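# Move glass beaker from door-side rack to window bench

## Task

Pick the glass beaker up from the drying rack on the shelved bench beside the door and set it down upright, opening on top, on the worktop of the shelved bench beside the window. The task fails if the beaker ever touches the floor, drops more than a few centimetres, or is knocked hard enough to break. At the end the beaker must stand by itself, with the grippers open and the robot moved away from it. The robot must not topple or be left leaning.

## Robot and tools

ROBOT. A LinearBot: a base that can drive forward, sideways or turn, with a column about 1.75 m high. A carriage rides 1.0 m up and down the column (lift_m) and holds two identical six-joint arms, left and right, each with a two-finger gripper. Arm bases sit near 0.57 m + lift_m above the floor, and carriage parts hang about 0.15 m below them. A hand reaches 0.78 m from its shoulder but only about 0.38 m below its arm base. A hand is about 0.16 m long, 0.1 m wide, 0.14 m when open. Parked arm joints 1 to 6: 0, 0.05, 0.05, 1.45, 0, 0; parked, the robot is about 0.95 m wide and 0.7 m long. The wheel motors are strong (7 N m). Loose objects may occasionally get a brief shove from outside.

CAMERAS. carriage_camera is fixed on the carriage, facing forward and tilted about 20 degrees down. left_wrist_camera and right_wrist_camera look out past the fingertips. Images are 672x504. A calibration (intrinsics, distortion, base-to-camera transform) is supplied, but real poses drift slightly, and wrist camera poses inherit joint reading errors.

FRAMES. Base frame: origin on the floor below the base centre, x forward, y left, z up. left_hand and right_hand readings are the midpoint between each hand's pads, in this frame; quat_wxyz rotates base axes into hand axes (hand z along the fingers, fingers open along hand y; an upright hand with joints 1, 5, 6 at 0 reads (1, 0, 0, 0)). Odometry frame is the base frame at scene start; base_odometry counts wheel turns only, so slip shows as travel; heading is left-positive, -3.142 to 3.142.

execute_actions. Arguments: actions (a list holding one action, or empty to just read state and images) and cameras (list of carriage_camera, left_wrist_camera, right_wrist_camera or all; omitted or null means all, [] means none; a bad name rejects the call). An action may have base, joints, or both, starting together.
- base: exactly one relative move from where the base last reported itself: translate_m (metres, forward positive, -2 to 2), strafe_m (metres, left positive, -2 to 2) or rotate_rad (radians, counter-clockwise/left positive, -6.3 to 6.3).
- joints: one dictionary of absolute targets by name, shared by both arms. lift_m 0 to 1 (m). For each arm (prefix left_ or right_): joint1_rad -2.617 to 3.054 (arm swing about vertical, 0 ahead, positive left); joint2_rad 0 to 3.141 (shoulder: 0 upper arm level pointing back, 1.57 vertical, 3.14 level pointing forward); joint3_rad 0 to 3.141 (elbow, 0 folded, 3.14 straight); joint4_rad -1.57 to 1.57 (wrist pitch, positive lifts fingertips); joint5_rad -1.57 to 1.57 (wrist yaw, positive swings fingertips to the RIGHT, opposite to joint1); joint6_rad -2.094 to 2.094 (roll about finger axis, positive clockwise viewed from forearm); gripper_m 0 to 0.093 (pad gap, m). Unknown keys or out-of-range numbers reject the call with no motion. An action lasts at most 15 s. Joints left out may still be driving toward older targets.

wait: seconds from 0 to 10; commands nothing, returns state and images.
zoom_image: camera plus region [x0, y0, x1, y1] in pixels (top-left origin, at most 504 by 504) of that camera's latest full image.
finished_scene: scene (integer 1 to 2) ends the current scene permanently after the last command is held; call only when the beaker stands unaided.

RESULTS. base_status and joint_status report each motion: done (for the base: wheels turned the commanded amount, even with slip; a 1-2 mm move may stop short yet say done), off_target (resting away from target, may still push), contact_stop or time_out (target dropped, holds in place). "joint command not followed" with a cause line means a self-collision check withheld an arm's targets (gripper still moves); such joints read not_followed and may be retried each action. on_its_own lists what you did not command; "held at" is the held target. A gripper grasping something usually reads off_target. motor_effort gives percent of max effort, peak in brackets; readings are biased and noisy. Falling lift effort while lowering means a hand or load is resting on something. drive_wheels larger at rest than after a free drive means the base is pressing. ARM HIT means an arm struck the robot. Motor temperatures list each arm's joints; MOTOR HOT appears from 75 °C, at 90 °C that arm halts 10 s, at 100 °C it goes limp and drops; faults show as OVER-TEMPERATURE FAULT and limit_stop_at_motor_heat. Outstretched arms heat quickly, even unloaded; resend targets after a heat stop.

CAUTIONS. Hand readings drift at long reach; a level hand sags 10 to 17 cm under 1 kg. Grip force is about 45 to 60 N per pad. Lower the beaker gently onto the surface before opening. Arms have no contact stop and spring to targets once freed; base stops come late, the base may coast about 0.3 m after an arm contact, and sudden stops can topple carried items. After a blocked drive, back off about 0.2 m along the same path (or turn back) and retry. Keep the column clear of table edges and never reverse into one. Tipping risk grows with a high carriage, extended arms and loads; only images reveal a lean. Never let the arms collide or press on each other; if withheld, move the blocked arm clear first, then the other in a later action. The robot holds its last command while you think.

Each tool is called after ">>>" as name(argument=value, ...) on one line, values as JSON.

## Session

>>> execute_actions(actions=[])

Scene clock: 0.00 s.
Motor temperatures (°C, as the motors report them): left_arm=[26 25 27 28 28 25] | right_arm=[25 28 30 30 27 28]
base_odometry: x=+0.000 y=+0.000 heading=+0.000 (m, m, rad; odometry frame)
base_status: not commanded
joint_positions: lift_m=+0.301 left_joint1_rad=+0.010 left_joint2_rad=+0.034 left_joint3_rad=+0.029 left_joint4_rad=+1.471 left_joint5_rad=-0.008 left_joint6_rad=+0.014 left_gripper_m=+0.095 right_joint1_rad=+0.002 right_joint2_rad=+0.043 right_joint3_rad=+0.050 right_joint4_rad=+1.475 right_joint5_rad=+0.007 right_joint6_rad=+0.006 right_gripper_m=+0.094
joint_status: not commanded
motor_effort: lift_m=+22 drive_wheels=-4 (%)
left_hand: x=+0.2924 y=+0.3401 z=+1.3230 quat_wxyz=(+0.999, -0.004, +0.052, +0.012) (m; base frame)
right_hand: x=+0.2880 y=-0.3396 z=+1.3287 quat_wxyz=(+0.999, +0.004, +0.044, +0.004) (m; base frame)
pictures: carriage_camera, left_wrist_camera, right_wrist_camera
camera_calibration (this result's frames):
carriage_camera: T_world_to_cam=[[-0.0319408, -0.997453, 0.063768, -0.0789938], [-0.34277, -0.0489998, -0.93814, 1.28528], [0.938876, -0.0518228, -0.340333, 0.290518], [0, 0, 0, 1]] pos_world=[0.165273, -0.000758596, 1.30969]
left_wrist_camera: T_world_to_cam=[[0.0440542, -0.99902, -0.00420599, 0.327535], [0.770259, 0.0366469, -0.636677, 0.615449], [0.636207, 0.0248086, 0.771119, -1.08891], [0, 0, 0, 1]] pos_world=[0.204288, 0.331674, 1.2329]
right_wrist_camera: T_world_to_cam=[[0.0196661, -0.999322, -0.0311319, -0.309016], [0.783895, 0.0347391, -0.619921, 0.619744], [0.620582, -0.0122127, 0.784046, -1.10623], [0, 0, 0, 1]] pos_world=[0.206771, -0.343846, 1.24191]
Images, in order (width x height): carriage_camera 672x504, left_wrist_camera 672x504, right_wrist_camera 672x504.

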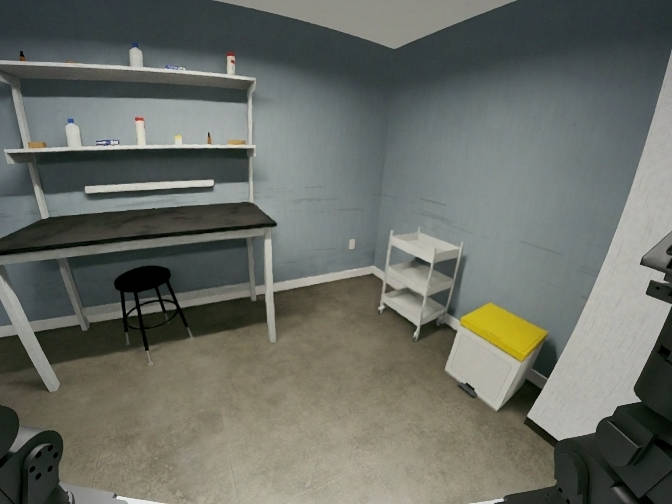

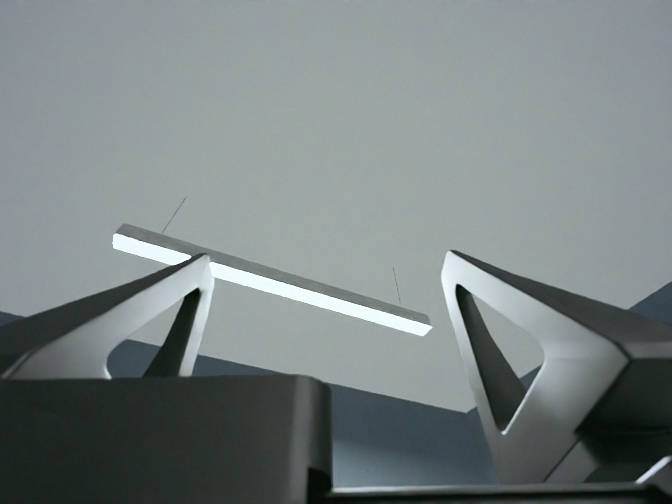

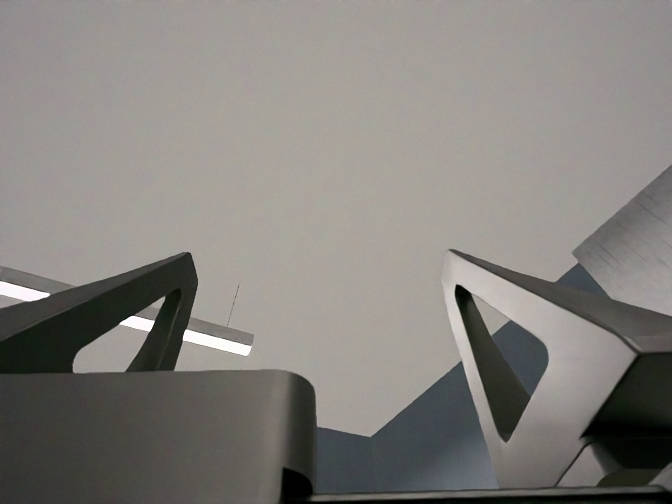

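>>> execute_actions(actions=[{"base":{"rotate_rad":-2.663},"joints":{"lift_m":0.45,"left_joint4_rad":0.2}}], cameras=["carriage_camera","left_wrist_camera"])

Scene clock: 4.53 s.
Motor temperatures (°C, as the motors report them): left_arm=[26 25 28 28 28 25] | right_arm=[25 28 30 30 27 28]
base_odometry: x=+0.000 y=+0.000 heading=-2.663 (m, m, rad; odometry frame)
base_status: done
joint_positions: lift_m=+0.450 left_joint1_rad=+0.010 left_joint2_rad=+0.034 left_joint3_rad=+0.029 left_joint4_rad=+0.196 left_joint5_rad=-0.008 left_joint6_rad=+0.014 left_gripper_m=+0.095 right_joint1_rad=+0.002 right_joint2_rad=+0.043 right_joint3_rad=+0.050 right_joint4_rad=+1.474 right_joint5_rad=+0.007 right_joint6_rad=+0.006 right_gripper_m=+0.094
joint_status: all done
motor_effort: lift_m=+22(27) drive_wheels=+7(22) (%)
left_hand: x=+0.5082 y=+0.3422 z=+1.2742 quat_wxyz=(+0.771, -0.001, +0.636, +0.012) (m; base frame)
right_hand: x=+0.2881 y=-0.3396 z=+1.4776 quat_wxyz=(+0.999, +0.004, +0.045, +0.004) (m; base frame)
pictures: carriage_camera, left_wrist_camera
camera_calibration (this result's frames):
carriage_camera: T_world_to_cam=[[-0.0319408, -0.997453, 0.063768, -0.0884872], [-0.34277, -0.0489998, -0.93814, 1.42495], [0.938876, -0.0518228, -0.340333, 0.341185], [0, 0, 0, 1]] pos_world=[0.165273, -0.000758596, 1.45856]
left_wrist_camera: T_world_to_cam=[[0.0157241, -0.999296, -0.0340498, 0.372443], [-0.384566, 0.0253903, -0.922748, 1.37332], [0.922963, 0.0276038, -0.383897, 0.136394], [0, 0, 0, 1]] pos_world=[0.396389, 0.333547, 1.33227]
Images, in order (width x height): carriage_camera 672x504, left_wrist_camera 672x504.

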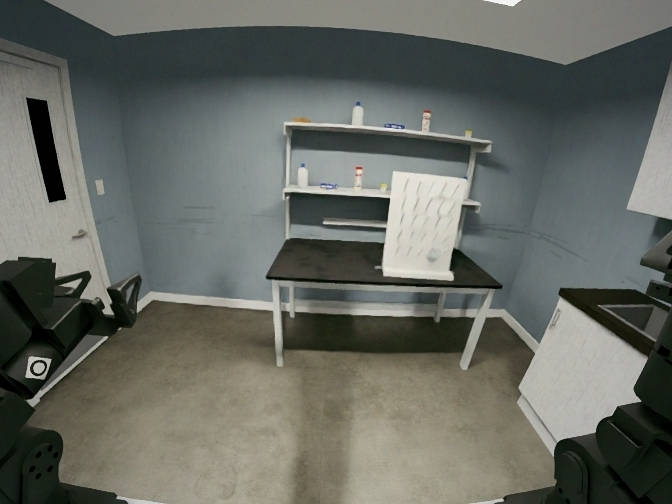

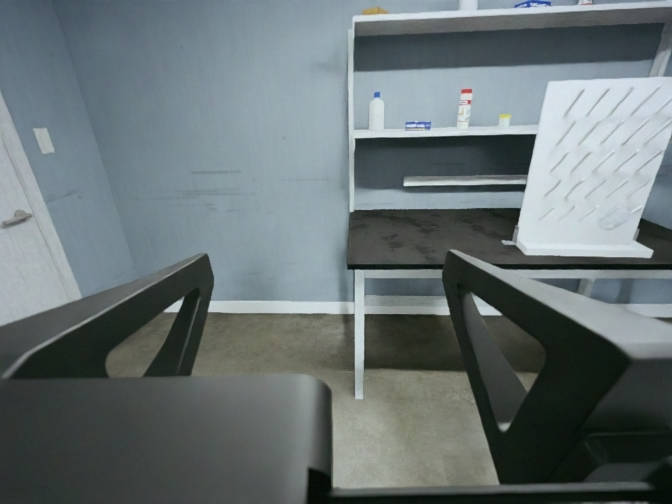

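>>> execute_actions(actions=[{"base":{"strafe_m":-0.36},"joints":{"lift_m":0.27,"left_joint4_rad":1.45,"right_joint4_rad":0.2}}], cameras=[])

>>> execute_actions(actions=[{"base":{"translate_m":0.9}}], cameras=["carriage_camera","right_wrist_camera"])

Scene clock: 8.17 s.
Motor temperatures (°C, as the motors report them): left_arm=[26 26 28 29 28 25] | right_arm=[25 28 31 31 27 28]
base_odometry: x=-0.165 y=+0.320 heading=-2.664 (m, m, rad; odometry frame)
base_status: done
joint_positions: lift_m=+0.270 left_joint1_rad=+0.010 left_joint2_rad=+0.034 left_joint3_rad=+0.029 left_joint4_rad=+1.446 left_joint5_rad=-0.008 left_joint6_rad=+0.014 left_gripper_m=+0.095 right_joint1_rad=+0.002 right_joint2_rad=+0.043 right_joint3_rad=+0.050 right_joint4_rad=+0.218 right_joint5_rad=+0.007 right_joint6_rad=+0.006 right_gripper_m=+0.094
joint_status: all done
motor_effort: lift_m=+21(23) drive_wheels=-13(25) (%)
left_hand: x=+0.2985 y=+0.3401 z=+1.2912 quat_wxyz=(+0.998, -0.004, +0.065, +0.012) (m; base frame)
right_hand: x=+0.5059 y=-0.3392 z=+1.1076 quat_wxyz=(+0.782, +0.004, +0.623, +0.001) (m; base frame)
pictures: none
No camera images: the call's "cameras" was empty. Leave "cameras" out to get every camera's image.

Scene clock: 12.23 s.
Motor temperatures (°C, as the motors report them): left_arm=[26 26 28 28 28 25] | right_arm=[25 28 31 31 27 28]
base_odometry: x=-0.965 y=-0.093 heading=-2.664 (m, m, rad; odometry frame)
base_status: done
joint_positions: lift_m=+0.270 left_joint1_rad=+0.010 left_joint2_rad=+0.034 left_joint3_rad=+0.029 left_joint4_rad=+1.448 left_joint5_rad=-0.008 left_joint6_rad=+0.014 left_gripper_m=+0.095 right_joint1_rad=+0.002 right_joint2_rad=+0.043 right_joint3_rad=+0.050 right_joint4_rad=+0.217 right_joint5_rad=+0.007 right_joint6_rad=+0.006 right_gripper_m=+0.094
joint_status: not commanded
motor_effort: lift_m=+21(21) drive_wheels=-9(19) (%)
left_hand: x=+0.2980 y=+0.3401 z=+1.2913 quat_wxyz=(+0.998, -0.004, +0.063, +0.012) (m; base frame)
right_hand: x=+0.5060 y=-0.3393 z=+1.1073 quat_wxyz=(+0.782, +0.004, +0.624, +0.001) (m; base frame)
pictures: carriage_camera, right_wrist_camera
camera_calibration (this result's frames):
carriage_camera: T_world_to_cam=[[-0.0319408, -0.997453, 0.063768, -0.0770114], [-0.34277, -0.0489998, -0.93814, 1.25612], [0.938876, -0.0518228, -0.340333, 0.279938], [0, 0, 0, 1]] pos_world=[0.165273, -0.000758596, 1.2786]
right_wrist_camera: T_world_to_cam=[[-0.0225359, -0.999396, -0.0264385, -0.303686], [-0.348754, 0.0326427, -0.936646, 1.23474], [0.936944, -0.0118877, -0.349279, 0.0271079], [0, 0, 0, 1]] pos_world=[0.398377, -0.343486, 1.15795]
Images, in order (width x height): carriage_camera 672x504, right_wrist_camera 672x504.

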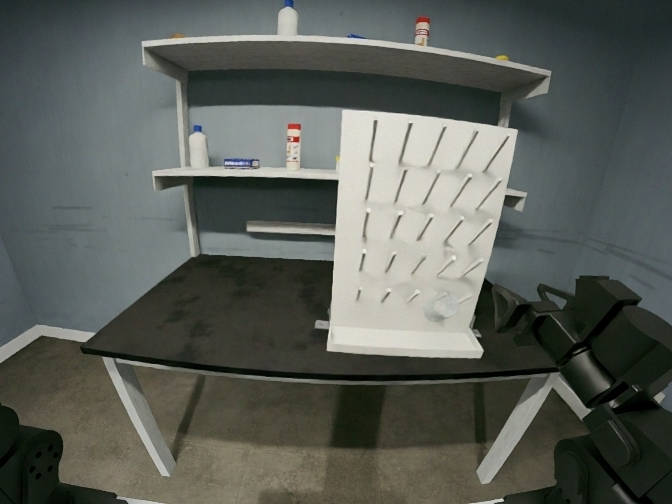

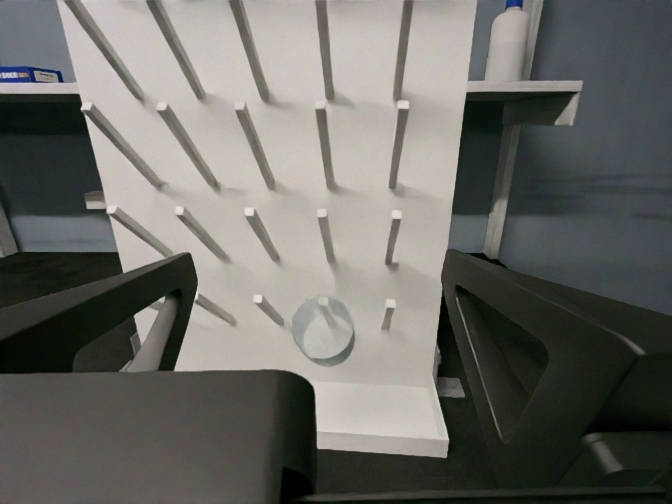

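>>> execute_actions(actions=[{"base":{"translate_m":0.06},"joints":{"lift_m":0.175,"right_joint2_rad":1.0,"right_joint3_rad":0.69,"right_joint4_rad":-0.24}}], cameras=["carriage_camera","right_wrist_camera"])

Scene clock: 14.60 s.
Motor temperatures (°C, as the motors report them): left_arm=[26 26 28 28 28 25] | right_arm=[25 28 32 32 27 28]
base_odometry: x=-1.018 y=-0.121 heading=-2.665 (m, m, rad; odometry frame)
base_status: done
joint_positions: lift_m=+0.175 left_joint1_rad=+0.010 left_joint2_rad=+0.034 left_joint3_rad=+0.029 left_joint4_rad=+1.450 left_joint5_rad=-0.008 left_joint6_rad=+0.014 left_gripper_m=+0.095 right_joint1_rad=+0.002 right_joint2_rad=+0.991 right_joint3_rad=+0.685 right_joint4_rad=-0.219 right_joint5_rad=+0.007 right_joint6_rad=+0.006 right_gripper_m=+0.094
joint_status: all done
motor_effort: lift_m=+22(22) drive_wheels=-9(18) (%)
left_hand: x=+0.2976 y=+0.3401 z=+1.1963 quat_wxyz=(+0.998, -0.004, +0.063, +0.012) (m; base frame)
right_hand: x=+0.6053 y=-0.3391 z=+0.9658 quat_wxyz=(+0.500, +0.003, +0.866, -0.001) (m; base frame)
pictures: carriage_camera, right_wrist_camera
camera_calibration (this result's frames):
carriage_camera: T_world_to_cam=[[-0.0319408, -0.997453, 0.063768, -0.0709528], [-0.34277, -0.0489998, -0.93814, 1.16699], [0.938876, -0.0518228, -0.340333, 0.247603], [0, 0, 0, 1]] pos_world=[0.165273, -0.000758596, 1.18359]
right_wrist_camera: T_world_to_cam=[[-0.033961, -0.99942, -0.00265248, -0.321052], [-0.892957, 0.031535, -0.449035, 0.994931], [0.448858, -0.0128811, -0.89351, 0.705364], [0, 0, 0, 1]] pos_world=[0.560919, -0.343155, 1.07616]
Images, in order (width x height): carriage_camera 672x504, right_wrist_camera 672x504.

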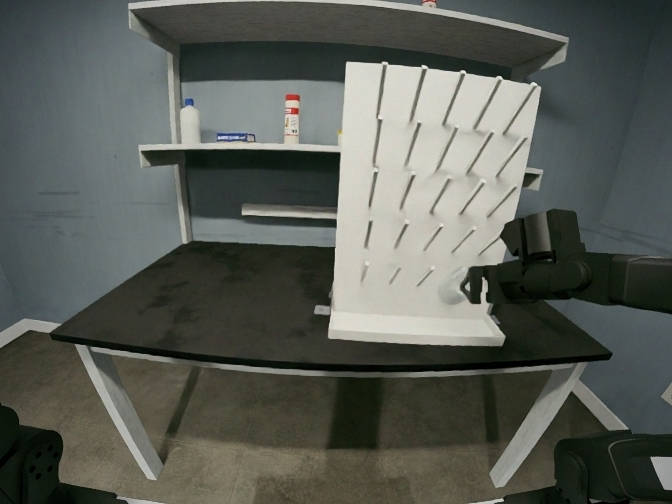

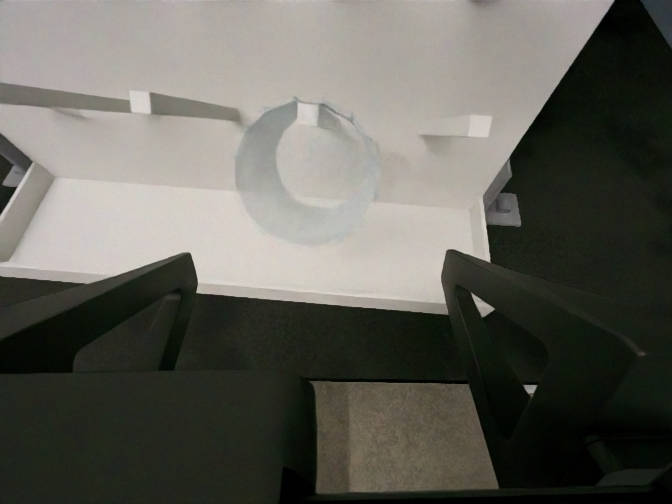

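>>> execute_actions(actions=[{"base":{"strafe_m":0.008},"joints":{"lift_m":0.149}}], cameras=[])

>>> execute_actions(actions=[{"base":{"translate_m":0.078}}], cameras=["carriage_camera","right_wrist_camera"])

Scene clock: 16.47 s.
Motor temperatures (°C, as the motors report them): left_arm=[26 26 28 28 28 25] | right_arm=[25 28 32 32 27 28]
base_odometry: x=-1.015 y=-0.127 heading=-2.666 (m, m, rad; odometry frame)
base_status: done
joint_positions: lift_m=+0.149 left_joint1_rad=+0.010 left_joint2_rad=+0.034 left_joint3_rad=+0.029 left_joint4_rad=+1.450 left_joint5_rad=-0.007 left_joint6_rad=+0.014 left_gripper_m=+0.095 right_joint1_rad=+0.002 right_joint2_rad=+0.991 right_joint3_rad=+0.688 right_joint4_rad=-0.228 right_joint5_rad=+0.007 right_joint6_rad=+0.006 right_gripper_m=+0.094
joint_status: all done
motor_effort: lift_m=+21(23) drive_wheels=+6(9) (%)
left_hand: x=+0.2977 y=+0.3400 z=+1.1703 quat_wxyz=(+0.998, -0.003, +0.063, +0.012) (m; base frame)
right_hand: x=+0.6046 y=-0.3391 z=+0.9390 quat_wxyz=(+0.497, +0.003, +0.868, -0.001) (m; base frame)
pictures: none
No camera images: the call's "cameras" was empty. Leave "cameras" out to get every camera's image.

Scene clock: 17.97 s.
Motor temperatures (°C, as the motors report them): left_arm=[26 26 28 28 28 25] | right_arm=[25 28 33 33 27 28]
base_odometry: x=-1.084 y=-0.164 heading=-2.665 (m, m, rad; odometry frame)
base_status: done
joint_positions: lift_m=+0.149 left_joint1_rad=+0.010 left_joint2_rad=+0.034 left_joint3_rad=+0.029 left_joint4_rad=+1.450 left_joint5_rad=-0.007 left_joint6_rad=+0.014 left_gripper_m=+0.095 right_joint1_rad=+0.002 right_joint2_rad=+0.991 right_joint3_rad=+0.688 right_joint4_rad=-0.228 right_joint5_rad=+0.007 right_joint6_rad=+0.006 right_gripper_m=+0.094
joint_status: not commanded
motor_effort: lift_m=+22(21) drive_wheels=+4(15) (%)
left_hand: x=+0.2976 y=+0.3400 z=+1.1703 quat_wxyz=(+0.998, -0.003, +0.063, +0.012) (m; base frame)
right_hand: x=+0.6046 y=-0.3391 z=+0.9390 quat_wxyz=(+0.497, +0.003, +0.868, -0.001) (m; base frame)
pictures: carriage_camera, right_wrist_camera
camera_calibration (this result's frames):
carriage_camera: T_world_to_cam=[[-0.0319408, -0.997453, 0.063768, -0.0692945], [-0.34277, -0.0489998, -0.93814, 1.14259], [0.938876, -0.0518228, -0.340333, 0.238752], [0, 0, 0, 1]] pos_world=[0.165273, -0.000758596, 1.15758]
right_wrist_camera: T_world_to_cam=[[-0.0339774, -0.99942, -0.002419, -0.32136], [-0.895851, 0.0315292, -0.443235, 0.97851], [0.443054, -0.0128929, -0.896402, 0.687976], [0, 0, 0, 1]] pos_world=[0.560869, -0.343155, 1.04964]
Images, in order (width x height): carriage_camera 672x504, right_wrist_camera 672x504.

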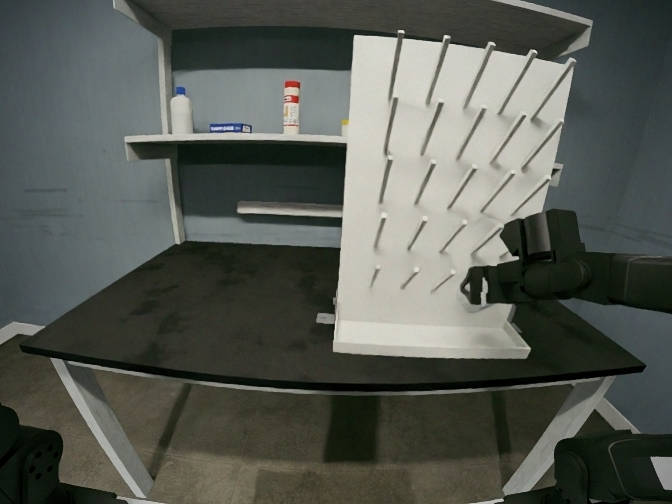

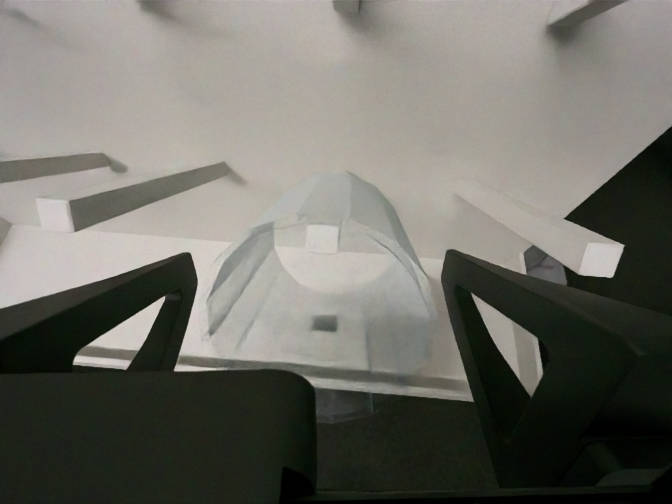

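>>> execute_actions(actions=[{"joints":{"right_gripper_m":0.055}}], cameras=["right_wrist_camera"])

>>> execute_actions(actions=[{"base":{"translate_m":-0.025},"joints":{"lift_m":0.184}}], cameras=["right_wrist_camera"])

Scene clock: 19.07 s.
Motor temperatures (°C, as the motors report them): left_arm=[26 26 28 28 28 25] | right_arm=[25 28 33 33 27 28]
base_odometry: x=-1.084 y=-0.164 heading=-2.665 (m, m, rad; odometry frame)
base_status: not commanded
joint_positions: lift_m=+0.149 left_joint1_rad=+0.010 left_joint2_rad=+0.034 left_joint3_rad=+0.029 left_joint4_rad=+1.450 left_joint5_rad=-0.007 left_joint6_rad=+0.014 left_gripper_m=+0.095 right_joint1_rad=+0.002 right_joint2_rad=+0.991 right_joint3_rad=+0.688 right_joint4_rad=-0.228 right_joint5_rad=+0.008 right_joint6_rad=+0.006 right_gripper_m=+0.070
joint_status: right_gripper_m off_target (ended at +0.070, target +0.055)
motor_effort: lift_m=+21(21) drive_wheels=+4(9) (%)
left_hand: x=+0.2976 y=+0.3400 z=+1.1703 quat_wxyz=(+0.998, -0.003, +0.063, +0.012) (m; base frame)
right_hand: x=+0.6046 y=-0.3391 z=+0.9390 quat_wxyz=(+0.497, +0.004, +0.868, -0.001) (m; base frame)
pictures: right_wrist_camera
camera_calibration (this result's frames):
right_wrist_camera: T_world_to_cam=[[-0.0343062, -0.999409, -0.00222597, -0.321405], [-0.89584, 0.0317382, -0.443242, 0.978582], [0.44305, -0.0132118, -0.896399, 0.687867], [0, 0, 0, 1]] pos_world=[0.560867, -0.343185, 1.04964]
Images, in order (width x height): right_wrist_camera 672x504.

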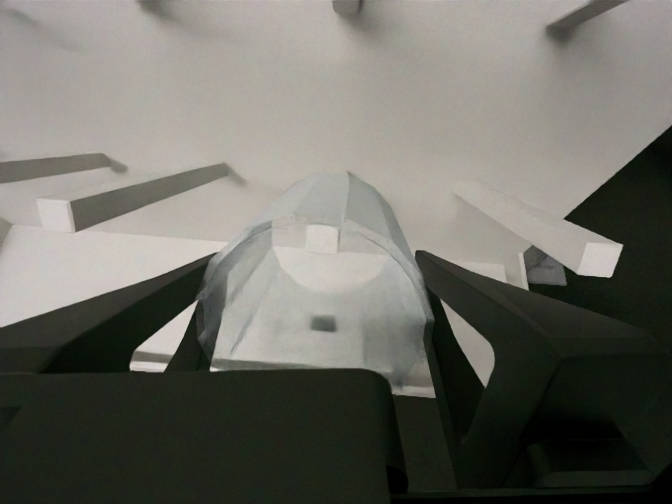

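Scene clock: 20.10 s.
Motor temperatures (°C, as the motors report them): left_arm=[26 26 29 28 28 25] | right_arm=[25 28 33 33 27 28]
base_odometry: x=-1.062 y=-0.152 heading=-2.665 (m, m, rad; odometry frame)
base_status: done
joint_positions: lift_m=+0.184 left_joint1_rad=+0.010 left_joint2_rad=+0.034 left_joint3_rad=+0.029 left_joint4_rad=+1.450 left_joint5_rad=-0.008 left_joint6_rad=+0.014 left_gripper_m=+0.095 right_joint1_rad=+0.002 right_joint2_rad=+0.994 right_joint3_rad=+0.688 right_joint4_rad=-0.241 right_joint5_rad=+0.008 right_joint6_rad=+0.006 right_gripper_m=+0.070
joint_status: all done
motor_effort: lift_m=+22(26) drive_wheels=-5(22) (%)
left_hand: x=+0.2977 y=+0.3401 z=+1.2052 quat_wxyz=(+0.998, -0.004, +0.063, +0.012) (m; base frame)
right_hand: x=+0.6032 y=-0.3392 z=+0.9701 quat_wxyz=(+0.490, +0.004, +0.872, -0.002) (m; base frame)
pictures: right_wrist_camera
camera_calibration (this result's frames):
right_wrist_camera: T_world_to_cam=[[-0.0346633, -0.999398, -0.0014312, -0.322003], [-0.902979, 0.0319328, -0.428496, 0.981214], [0.428284, -0.0135608, -0.903543, 0.732076], [0, 0, 0, 1]] pos_world=[0.561318, -0.343214, 1.08145]
Images, in order (width x height): right_wrist_camera 672x504.

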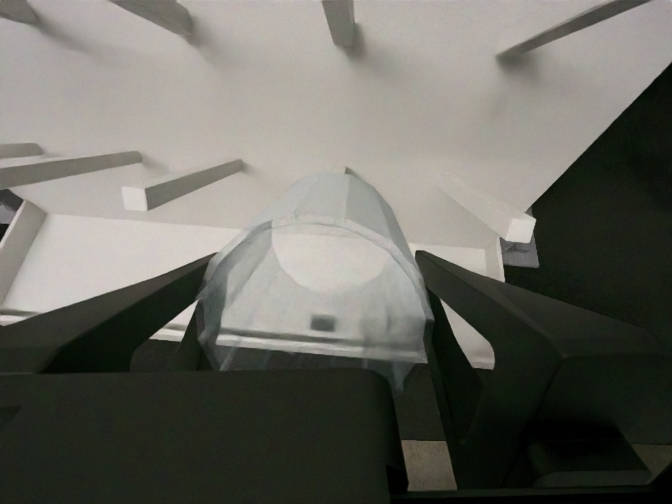

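>>> execute_actions(actions=[{"base":{"translate_m":-0.03},"joints":{"lift_m":0.214}}], cameras=[])

>>> execute_actions(actions=[{"base":{"translate_m":-1.0},"joints":{"lift_m":0.242,"left_joint1_rad":-0.785,"left_joint2_rad":1.1,"left_joint3_rad":1.17,"left_joint4_rad":0.0,"left_joint6_rad":-1.55}}], cameras=["carriage_camera"])

>>> execute_actions(actions=[{"base":{"rotate_rad":3.14},"joints":{"right_joint1_rad":0.785,"right_joint2_rad":1.295,"right_joint3_rad":1.085,"right_joint4_rad":0.51}}])

Scene clock: 22.33 s.
Motor temperatures (°C, as the motors report them): left_arm=[26 26 29 28 28 25] | right_arm=[25 28 33 33 27 28]
base_odometry: x=-1.035 y=-0.138 heading=-2.665 (m, m, rad; odometry frame)
base_status: done
joint_positions: lift_m=+0.214 left_joint1_rad=+0.010 left_joint2_rad=+0.034 left_joint3_rad=+0.029 left_joint4_rad=+1.450 left_joint5_rad=-0.008 left_joint6_rad=+0.014 left_gripper_m=+0.095 right_joint1_rad=+0.002 right_joint2_rad=+0.994 right_joint3_rad=+0.688 right_joint4_rad=-0.246 right_joint5_rad=+0.008 right_joint6_rad=+0.006 right_gripper_m=+0.070
joint_status: all done
motor_effort: lift_m=+22(28) drive_wheels=-9(19) (%)
left_hand: x=+0.2975 y=+0.3401 z=+1.2353 quat_wxyz=(+0.998, -0.004, +0.063, +0.012) (m; base frame)
right_hand: x=+0.6025 y=-0.3392 z=+0.9990 quat_wxyz=(+0.487, +0.004, +0.873, -0.002) (m; base frame)
pictures: none
No camera images: the call's "cameras" was empty. Leave "cameras" out to get every camera's image.

Scene clock: 26.60 s.
Motor temperatures (°C, as the motors report them): left_arm=[26 26 29 29 28 25] | right_arm=[25 28 34 34 27 28]
base_odometry: x=-0.147 y=+0.320 heading=-2.665 (m, m, rad; odometry frame)
base_status: done
joint_positions: lift_m=+0.242 left_joint1_rad=-0.777 left_joint2_rad=+1.101 left_joint3_rad=+1.145 left_joint4_rad=-0.003 left_joint5_rad=-0.008 left_joint6_rad=-1.545 left_gripper_m=+0.095 right_joint1_rad=+0.002 right_joint2_rad=+0.995 right_joint3_rad=+0.688 right_joint4_rad=-0.245 right_joint5_rad=+0.008 right_joint6_rad=+0.006 right_gripper_m=+0.070
joint_status: all done
motor_effort: lift_m=+21(26) drive_wheels=-4(26) (%)
left_hand: x=+0.5433 y=+0.0671 z=+1.2678 quat_wxyz=(+0.290, -0.262, +0.641, -0.661) (m; base frame)
right_hand: x=+0.6028 y=-0.3391 z=+1.0272 quat_wxyz=(+0.488, +0.003, +0.873, -0.002) (m; base frame)
pictures: carriage_camera
camera_calibration (this result's frames):
carriage_camera: T_world_to_cam=[[-0.0319408, -0.997453, 0.063768, -0.0752248], [-0.34277, -0.0489998, -0.93814, 1.22983], [0.938876, -0.0518228, -0.340333, 0.270403], [0, 0, 0, 1]] pos_world=[0.165273, -0.000758596, 1.25058]
Images, in order (width x height): carriage_camera 672x504.

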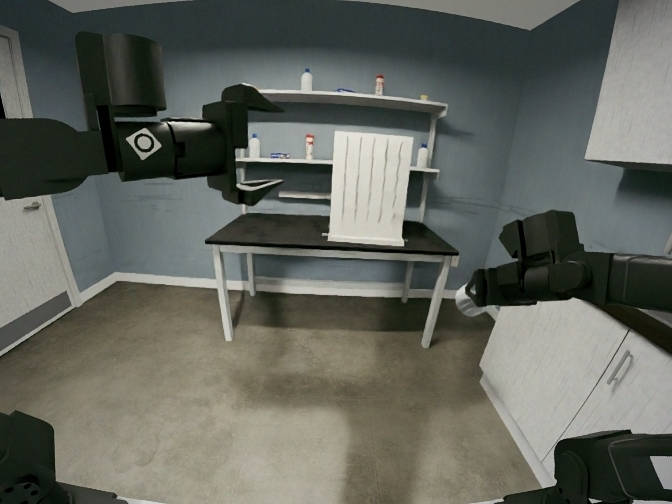

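Scene clock: 30.87 s.
Motor temperatures (°C, as the motors report them): left_arm=[26 26 30 30 28 25] | right_arm=[25 28 35 35 27 28]
base_odometry: x=-0.147 y=+0.320 heading=+0.474 (m, m, rad; odometry frame)
base_status: done
joint_positions: lift_m=+0.242 left_joint1_rad=-0.777 left_joint2_rad=+1.101 left_joint3_rad=+1.145 left_joint4_rad=-0.004 left_joint5_rad=-0.008 left_joint6_rad=-1.545 left_gripper_m=+0.095 right_joint1_rad=+0.781 right_joint2_rad=+1.295 right_joint3_rad=+1.080 right_joint4_rad=+0.488 right_joint5_rad=+0.008 right_joint6_rad=+0.006 right_gripper_m=+0.070
joint_status: all done
motor_effort: lift_m=+22(21) drive_wheels=+8(24) (%)
left_hand: x=+0.5433 y=+0.0671 z=+1.2676 quat_wxyz=(+0.290, -0.262, +0.641, -0.660) (m; base frame)
right_hand: x=+0.5766 y=-0.0318 z=+1.2785 quat_wxyz=(+0.737, -0.225, +0.560, +0.303) (m; base frame)
pictures: carriage_camera, left_wrist_camera, right_wrist_camera
camera_calibration (this result's frames):
carriage_camera: T_world_to_cam=[[-0.0319408, -0.997453, 0.063768, -0.0752249], [-0.34277, -0.0489998, -0.93814, 1.22983], [0.938876, -0.0518228, -0.340333, 0.270403], [0, 0, 0, 1]] pos_world=[0.165273, -0.000758596, 1.25058]
left_wrist_camera: T_world_to_cam=[[-0.0662994, 0.00130293, 0.997799, -1.23379], [-0.974438, -0.215208, -0.0644662, 0.636409], [0.214651, -0.976567, 0.0155378, 0.0549833], [0, 0, 0, 1]] pos_world=[0.526539, 0.192263, 1.27125]
right_wrist_camera: T_world_to_cam=[[0.686779, -0.726333, -0.02783, -0.388806], [-0.238043, -0.188574, -0.952772, 1.35942], [0.686782, 0.660969, -0.302408, 0.130101], [0, 0, 0, 1]] pos_world=[0.501274, -0.112043, 1.32374]
Images, in order (width x height): carriage_camera 672x504, left_wrist_camera 672x504, right_wrist_camera 672x504.

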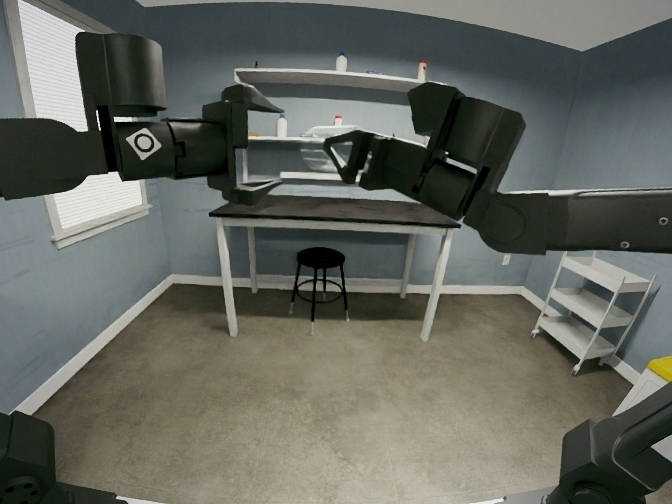

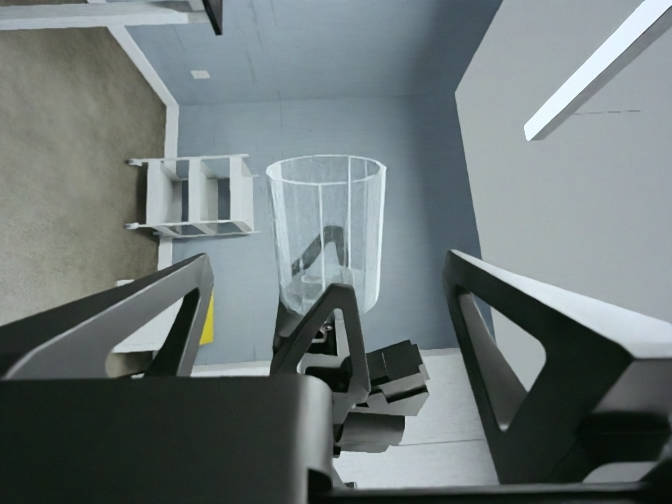

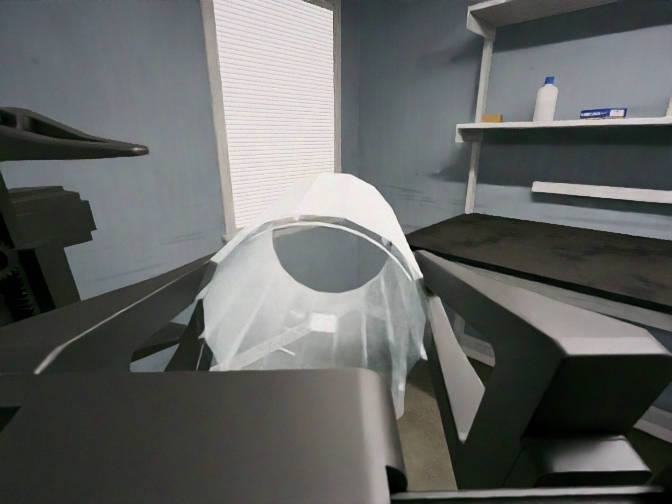

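>>> execute_actions(actions=[{"base":{"translate_m":0.85},"joints":{"right_joint2_rad":1.365,"right_joint3_rad":1.15,"left_joint2_rad":1.3,"left_joint3_rad":1.315,"left_joint4_rad":0.08}}])

Scene clock: 35.57 s.
Motor temperatures (°C, as the motors report them): left_arm=[26 26 31 31 28 25] | right_arm=[25 28 35 36 27 28]
base_odometry: x=+0.609 y=+0.710 heading=+0.476 (m, m, rad; odometry frame)
base_status: done
joint_positions: lift_m=+0.242 left_joint1_rad=-0.777 left_joint2_rad=+1.304 left_joint3_rad=+1.300 left_joint4_rad=+0.071 left_joint5_rad=-0.008 left_joint6_rad=-1.545 left_gripper_m=+0.095 right_joint1_rad=+0.781 right_joint2_rad=+1.355 right_joint3_rad=+1.139 right_joint4_rad=+0.490 right_joint5_rad=+0.008 right_joint6_rad=+0.006 right_gripper_m=+0.070
joint_status: all done
motor_effort: lift_m=+21(21) drive_wheels=-14(30) (%)
left_hand: x=+0.5808 y=+0.0302 z=+1.2818 quat_wxyz=(+0.293, -0.259, +0.632, -0.669) (m; base frame)
right_hand: x=+0.5876 y=-0.0208 z=+1.2819 quat_wxyz=(+0.737, -0.225, +0.560, +0.303) (m; base frame)
pictures: carriage_camera, left_wrist_camera, right_wrist_camera
camera_calibration (this result's frames):
carriage_camera: T_world_to_cam=[[-0.0319408, -0.997453, 0.063768, -0.0752249], [-0.34277, -0.0489998, -0.93814, 1.22983], [0.938876, -0.0518228, -0.340333, 0.270403], [0, 0, 0, 1]] pos_world=[0.165273, -0.000758596, 1.25058]
left_wrist_camera: T_world_to_cam=[[-0.0852786, 0.0199748, 0.996157, -1.23283], [-0.973073, -0.216551, -0.0789602, 0.683773], [0.214142, -0.976067, 0.0379041, -0.0177387], [0, 0, 0, 1]] pos_world=[0.564025, 0.155383, 1.28276]
right_wrist_camera: T_world_to_cam=[[0.686779, -0.726333, -0.02783, -0.388341], [-0.238043, -0.188574, -0.952772, 1.36728], [0.686782, 0.660969, -0.302408, 0.116292], [0, 0, 0, 1]] pos_world=[0.512309, -0.101097, 1.32706]
Images, in order (width x height): carriage_camera 672x504, left_wrist_camera 672x504, right_wrist_camera 672x504.

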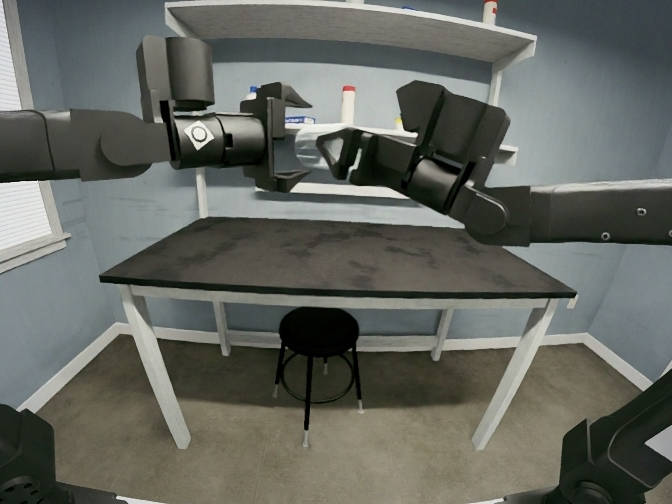

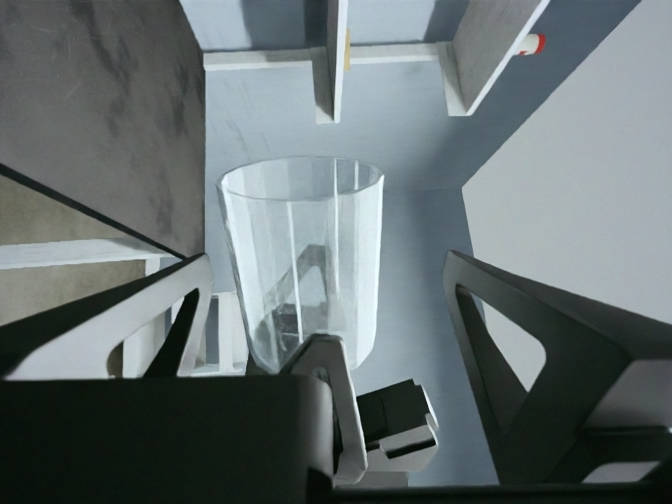

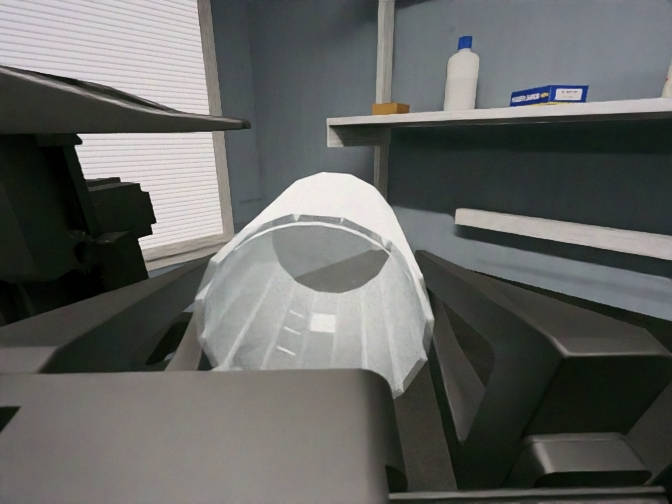

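>>> execute_actions(actions=[{"joints":{"left_joint2_rad":1.465,"left_joint3_rad":1.453}}])

Scene clock: 36.70 s.
Motor temperatures (°C, as the motors report them): left_arm=[26 26 31 31 28 25] | right_arm=[25 29 35 36 27 28]
base_odometry: x=+0.609 y=+0.710 heading=+0.476 (m, m, rad; odometry frame)
base_status: not commanded
joint_positions: lift_m=+0.242 left_joint1_rad=-0.777 left_joint2_rad=+1.472 left_joint3_rad=+1.431 left_joint4_rad=+0.067 left_joint5_rad=-0.009 left_joint6_rad=-1.545 left_gripper_m=+0.095 right_joint1_rad=+0.777 right_joint2_rad=+1.355 right_joint3_rad=+1.139 right_joint4_rad=+0.503 right_joint5_rad=+0.016 right_joint6_rad=+0.003 right_gripper_m=+0.070
joint_status: all done
motor_effort: lift_m=+22(22) drive_wheels=-13(14) (%)
left_hand: x=+0.6136 y=-0.0019 z=+1.2706 quat_wxyz=(+0.288, -0.264, +0.646, -0.656) (m; base frame)
right_hand: x=+0.5892 y=-0.0238 z=+1.2849 quat_wxyz=(+0.742, -0.220, +0.557, +0.300) (m; base frame)
pictures: carriage_camera, left_wrist_camera, right_wrist_camera
camera_calibration (this result's frames):
carriage_camera: T_world_to_cam=[[-0.0319408, -0.997453, 0.063768, -0.0752249], [-0.34277, -0.0489998, -0.93814, 1.22983], [0.938876, -0.0518228, -0.340333, 0.270403], [0, 0, 0, 1]] pos_world=[0.165273, -0.000758596, 1.25058]
left_wrist_camera: T_world_to_cam=[[-0.0559751, -0.00885849, 0.998393, -1.23911], [-0.974982, -0.214965, -0.0565699, 0.680543], [0.215121, -0.976582, 0.00339582, -0.0124696], [0, 0, 0, 1]] pos_world=[0.59684, 0.123139, 1.27566]
right_wrist_camera: T_world_to_cam=[[0.678084, -0.734461, -0.0277332, -0.386676], [-0.231194, -0.177326, -0.956611, 1.37119], [0.697676, 0.655075, -0.290044, 0.0955952], [0, 0, 0, 1]] pos_world=[0.512514, -0.103473, 1.3287]
Images, in order (width x height): carriage_camera 672x504, left_wrist_camera 672x504, right_wrist_camera 672x504.

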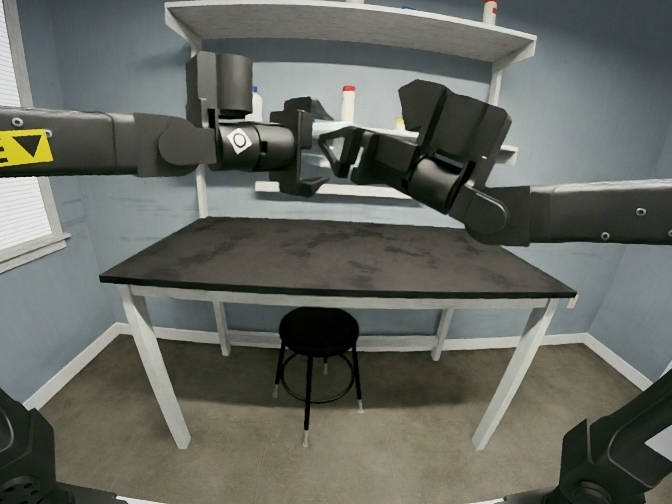

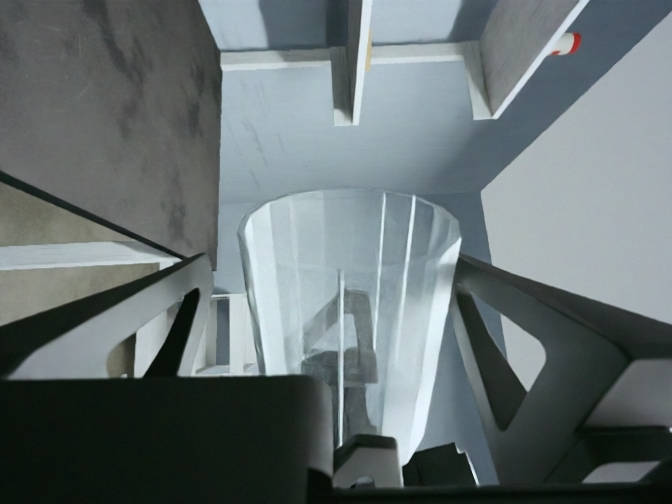

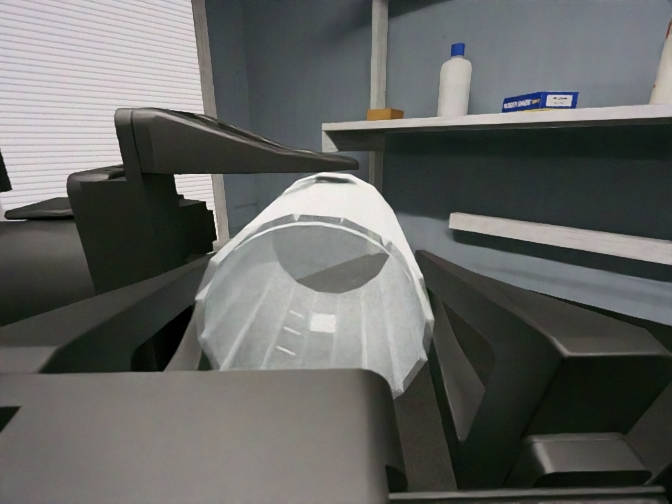

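>>> execute_actions(actions=[{"joints":{"left_joint2_rad":1.5,"left_joint3_rad":1.498}}], cameras=["right_wrist_camera","left_wrist_camera"])

>>> execute_actions(actions=[{"joints":{"left_gripper_m":0.055}}], cameras=["right_wrist_camera","left_wrist_camera"])

Scene clock: 37.83 s.
Motor temperatures (°C, as the motors report them): left_arm=[26 26 31 31 28 25] | right_arm=[25 29 36 36 27 28]
base_odometry: x=+0.609 y=+0.710 heading=+0.476 (m, m, rad; odometry frame)
base_status: not commanded
joint_positions: lift_m=+0.242 left_joint1_rad=-0.777 left_joint2_rad=+1.493 left_joint3_rad=+1.475 left_joint4_rad=+0.069 left_joint5_rad=-0.009 left_joint6_rad=-1.545 left_gripper_m=+0.095 right_joint1_rad=+0.777 right_joint2_rad=+1.355 right_joint3_rad=+1.139 right_joint4_rad=+0.503 right_joint5_rad=+0.014 right_joint6_rad=+0.003 right_gripper_m=+0.070
joint_status: all done
motor_effort: lift_m=+22(22) drive_wheels=-13(13) (%)
left_hand: x=+0.6166 y=-0.0049 z=+1.2828 quat_wxyz=(+0.291, -0.261, +0.638, -0.664) (m; base frame)
right_hand: x=+0.5890 y=-0.0235 z=+1.2849 quat_wxyz=(+0.742, -0.221, +0.557, +0.301) (m; base frame)
pictures: left_wrist_camera, right_wrist_camera
camera_calibration (this result's frames):
left_wrist_camera: T_world_to_cam=[[-0.0736133, 0.0084942, 0.997251, -1.23876], [-0.973863, -0.216066, -0.0700466, 0.700101], [0.214877, -0.976342, 0.0241775, -0.0425202], [0, 0, 0, 1]] pos_world=[0.59975, 0.120276, 1.28542]
right_wrist_camera: T_world_to_cam=[[0.679437, -0.733229, -0.0271945, -0.387808], [-0.230507, -0.178116, -0.95663, 1.37078], [0.696586, 0.656239, -0.290033, 0.0962529], [0, 0, 0, 1]] pos_world=[0.512417, -0.103359, 1.3287]
Images, in order (width x height): left_wrist_camera 672x504, right_wrist_camera 672x504.

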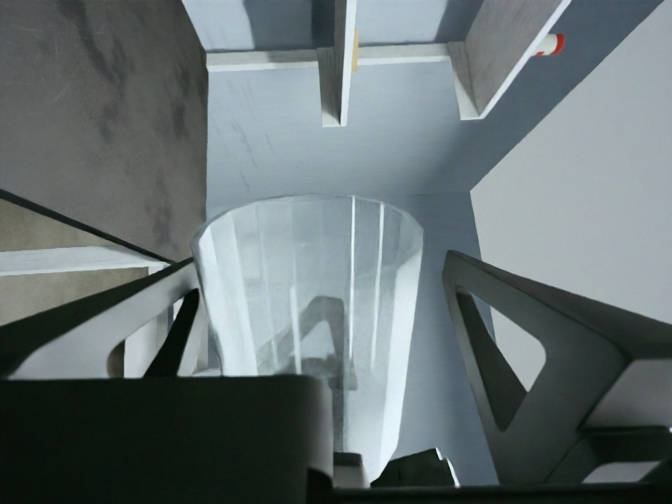

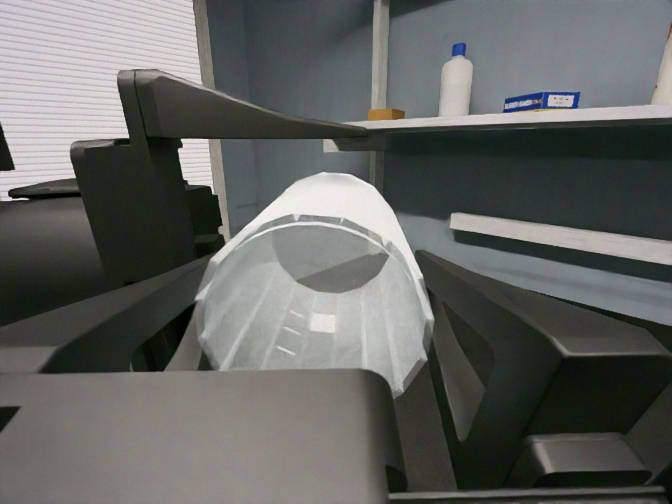

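Scene clock: 38.40 s.
Motor temperatures (°C, as the motors report them): left_arm=[26 26 31 31 28 25] | right_arm=[25 29 36 36 27 28]
base_odometry: x=+0.609 y=+0.710 heading=+0.476 (m, m, rad; odometry frame)
base_status: not commanded
joint_positions: lift_m=+0.242 left_joint1_rad=-0.777 left_joint2_rad=+1.495 left_joint3_rad=+1.475 left_joint4_rad=+0.063 left_joint5_rad=-0.011 left_joint6_rad=-1.547 left_gripper_m=+0.070 right_joint1_rad=+0.777 right_joint2_rad=+1.355 right_joint3_rad=+1.140 right_joint4_rad=+0.508 right_joint5_rad=+0.014 right_joint6_rad=+0.003 right_gripper_m=+0.070
joint_status: left_gripper_m off_target (ended at +0.070, target +0.055)
motor_effort: lift_m=+22(22) drive_wheels=-13(13) (%)
left_hand: x=+0.6172 y=-0.0050 z=+1.2807 quat_wxyz=(+0.290, -0.263, +0.640, -0.661) (m; base frame)
right_hand: x=+0.5887 y=-0.0238 z=+1.2866 quat_wxyz=(+0.744, -0.220, +0.555, +0.301) (m; base frame)
pictures: left_wrist_camera, right_wrist_camera
camera_calibration (this result's frames):
left_wrist_camera: T_world_to_cam=[[-0.0673531, 0.00445252, 0.997719, -1.24108], [-0.973889, -0.217587, -0.0647733, 0.693789], [0.216803, -0.976031, 0.0189914, -0.0373101], [0, 0, 0, 1]] pos_world=[0.600172, 0.12007, 1.28389]
right_wrist_camera: T_world_to_cam=[[0.679549, -0.73312, -0.0273648, -0.38762], [-0.226601, -0.174274, -0.95827, 1.37213], [0.697758, 0.657392, -0.284553, 0.0894063], [0, 0, 0, 1]] pos_world=[0.511949, -0.10382, 1.3297]
Images, in order (width x height): left_wrist_camera 672x504, right_wrist_camera 672x504.

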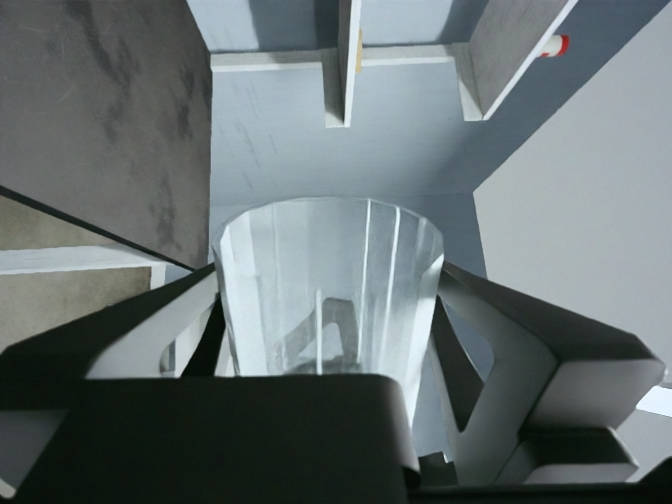

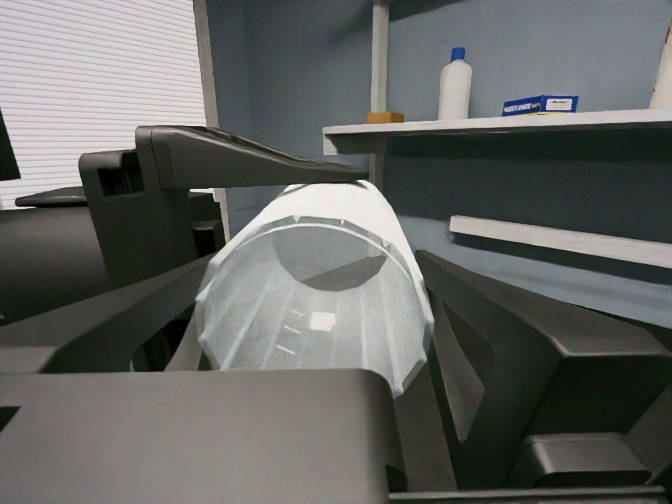

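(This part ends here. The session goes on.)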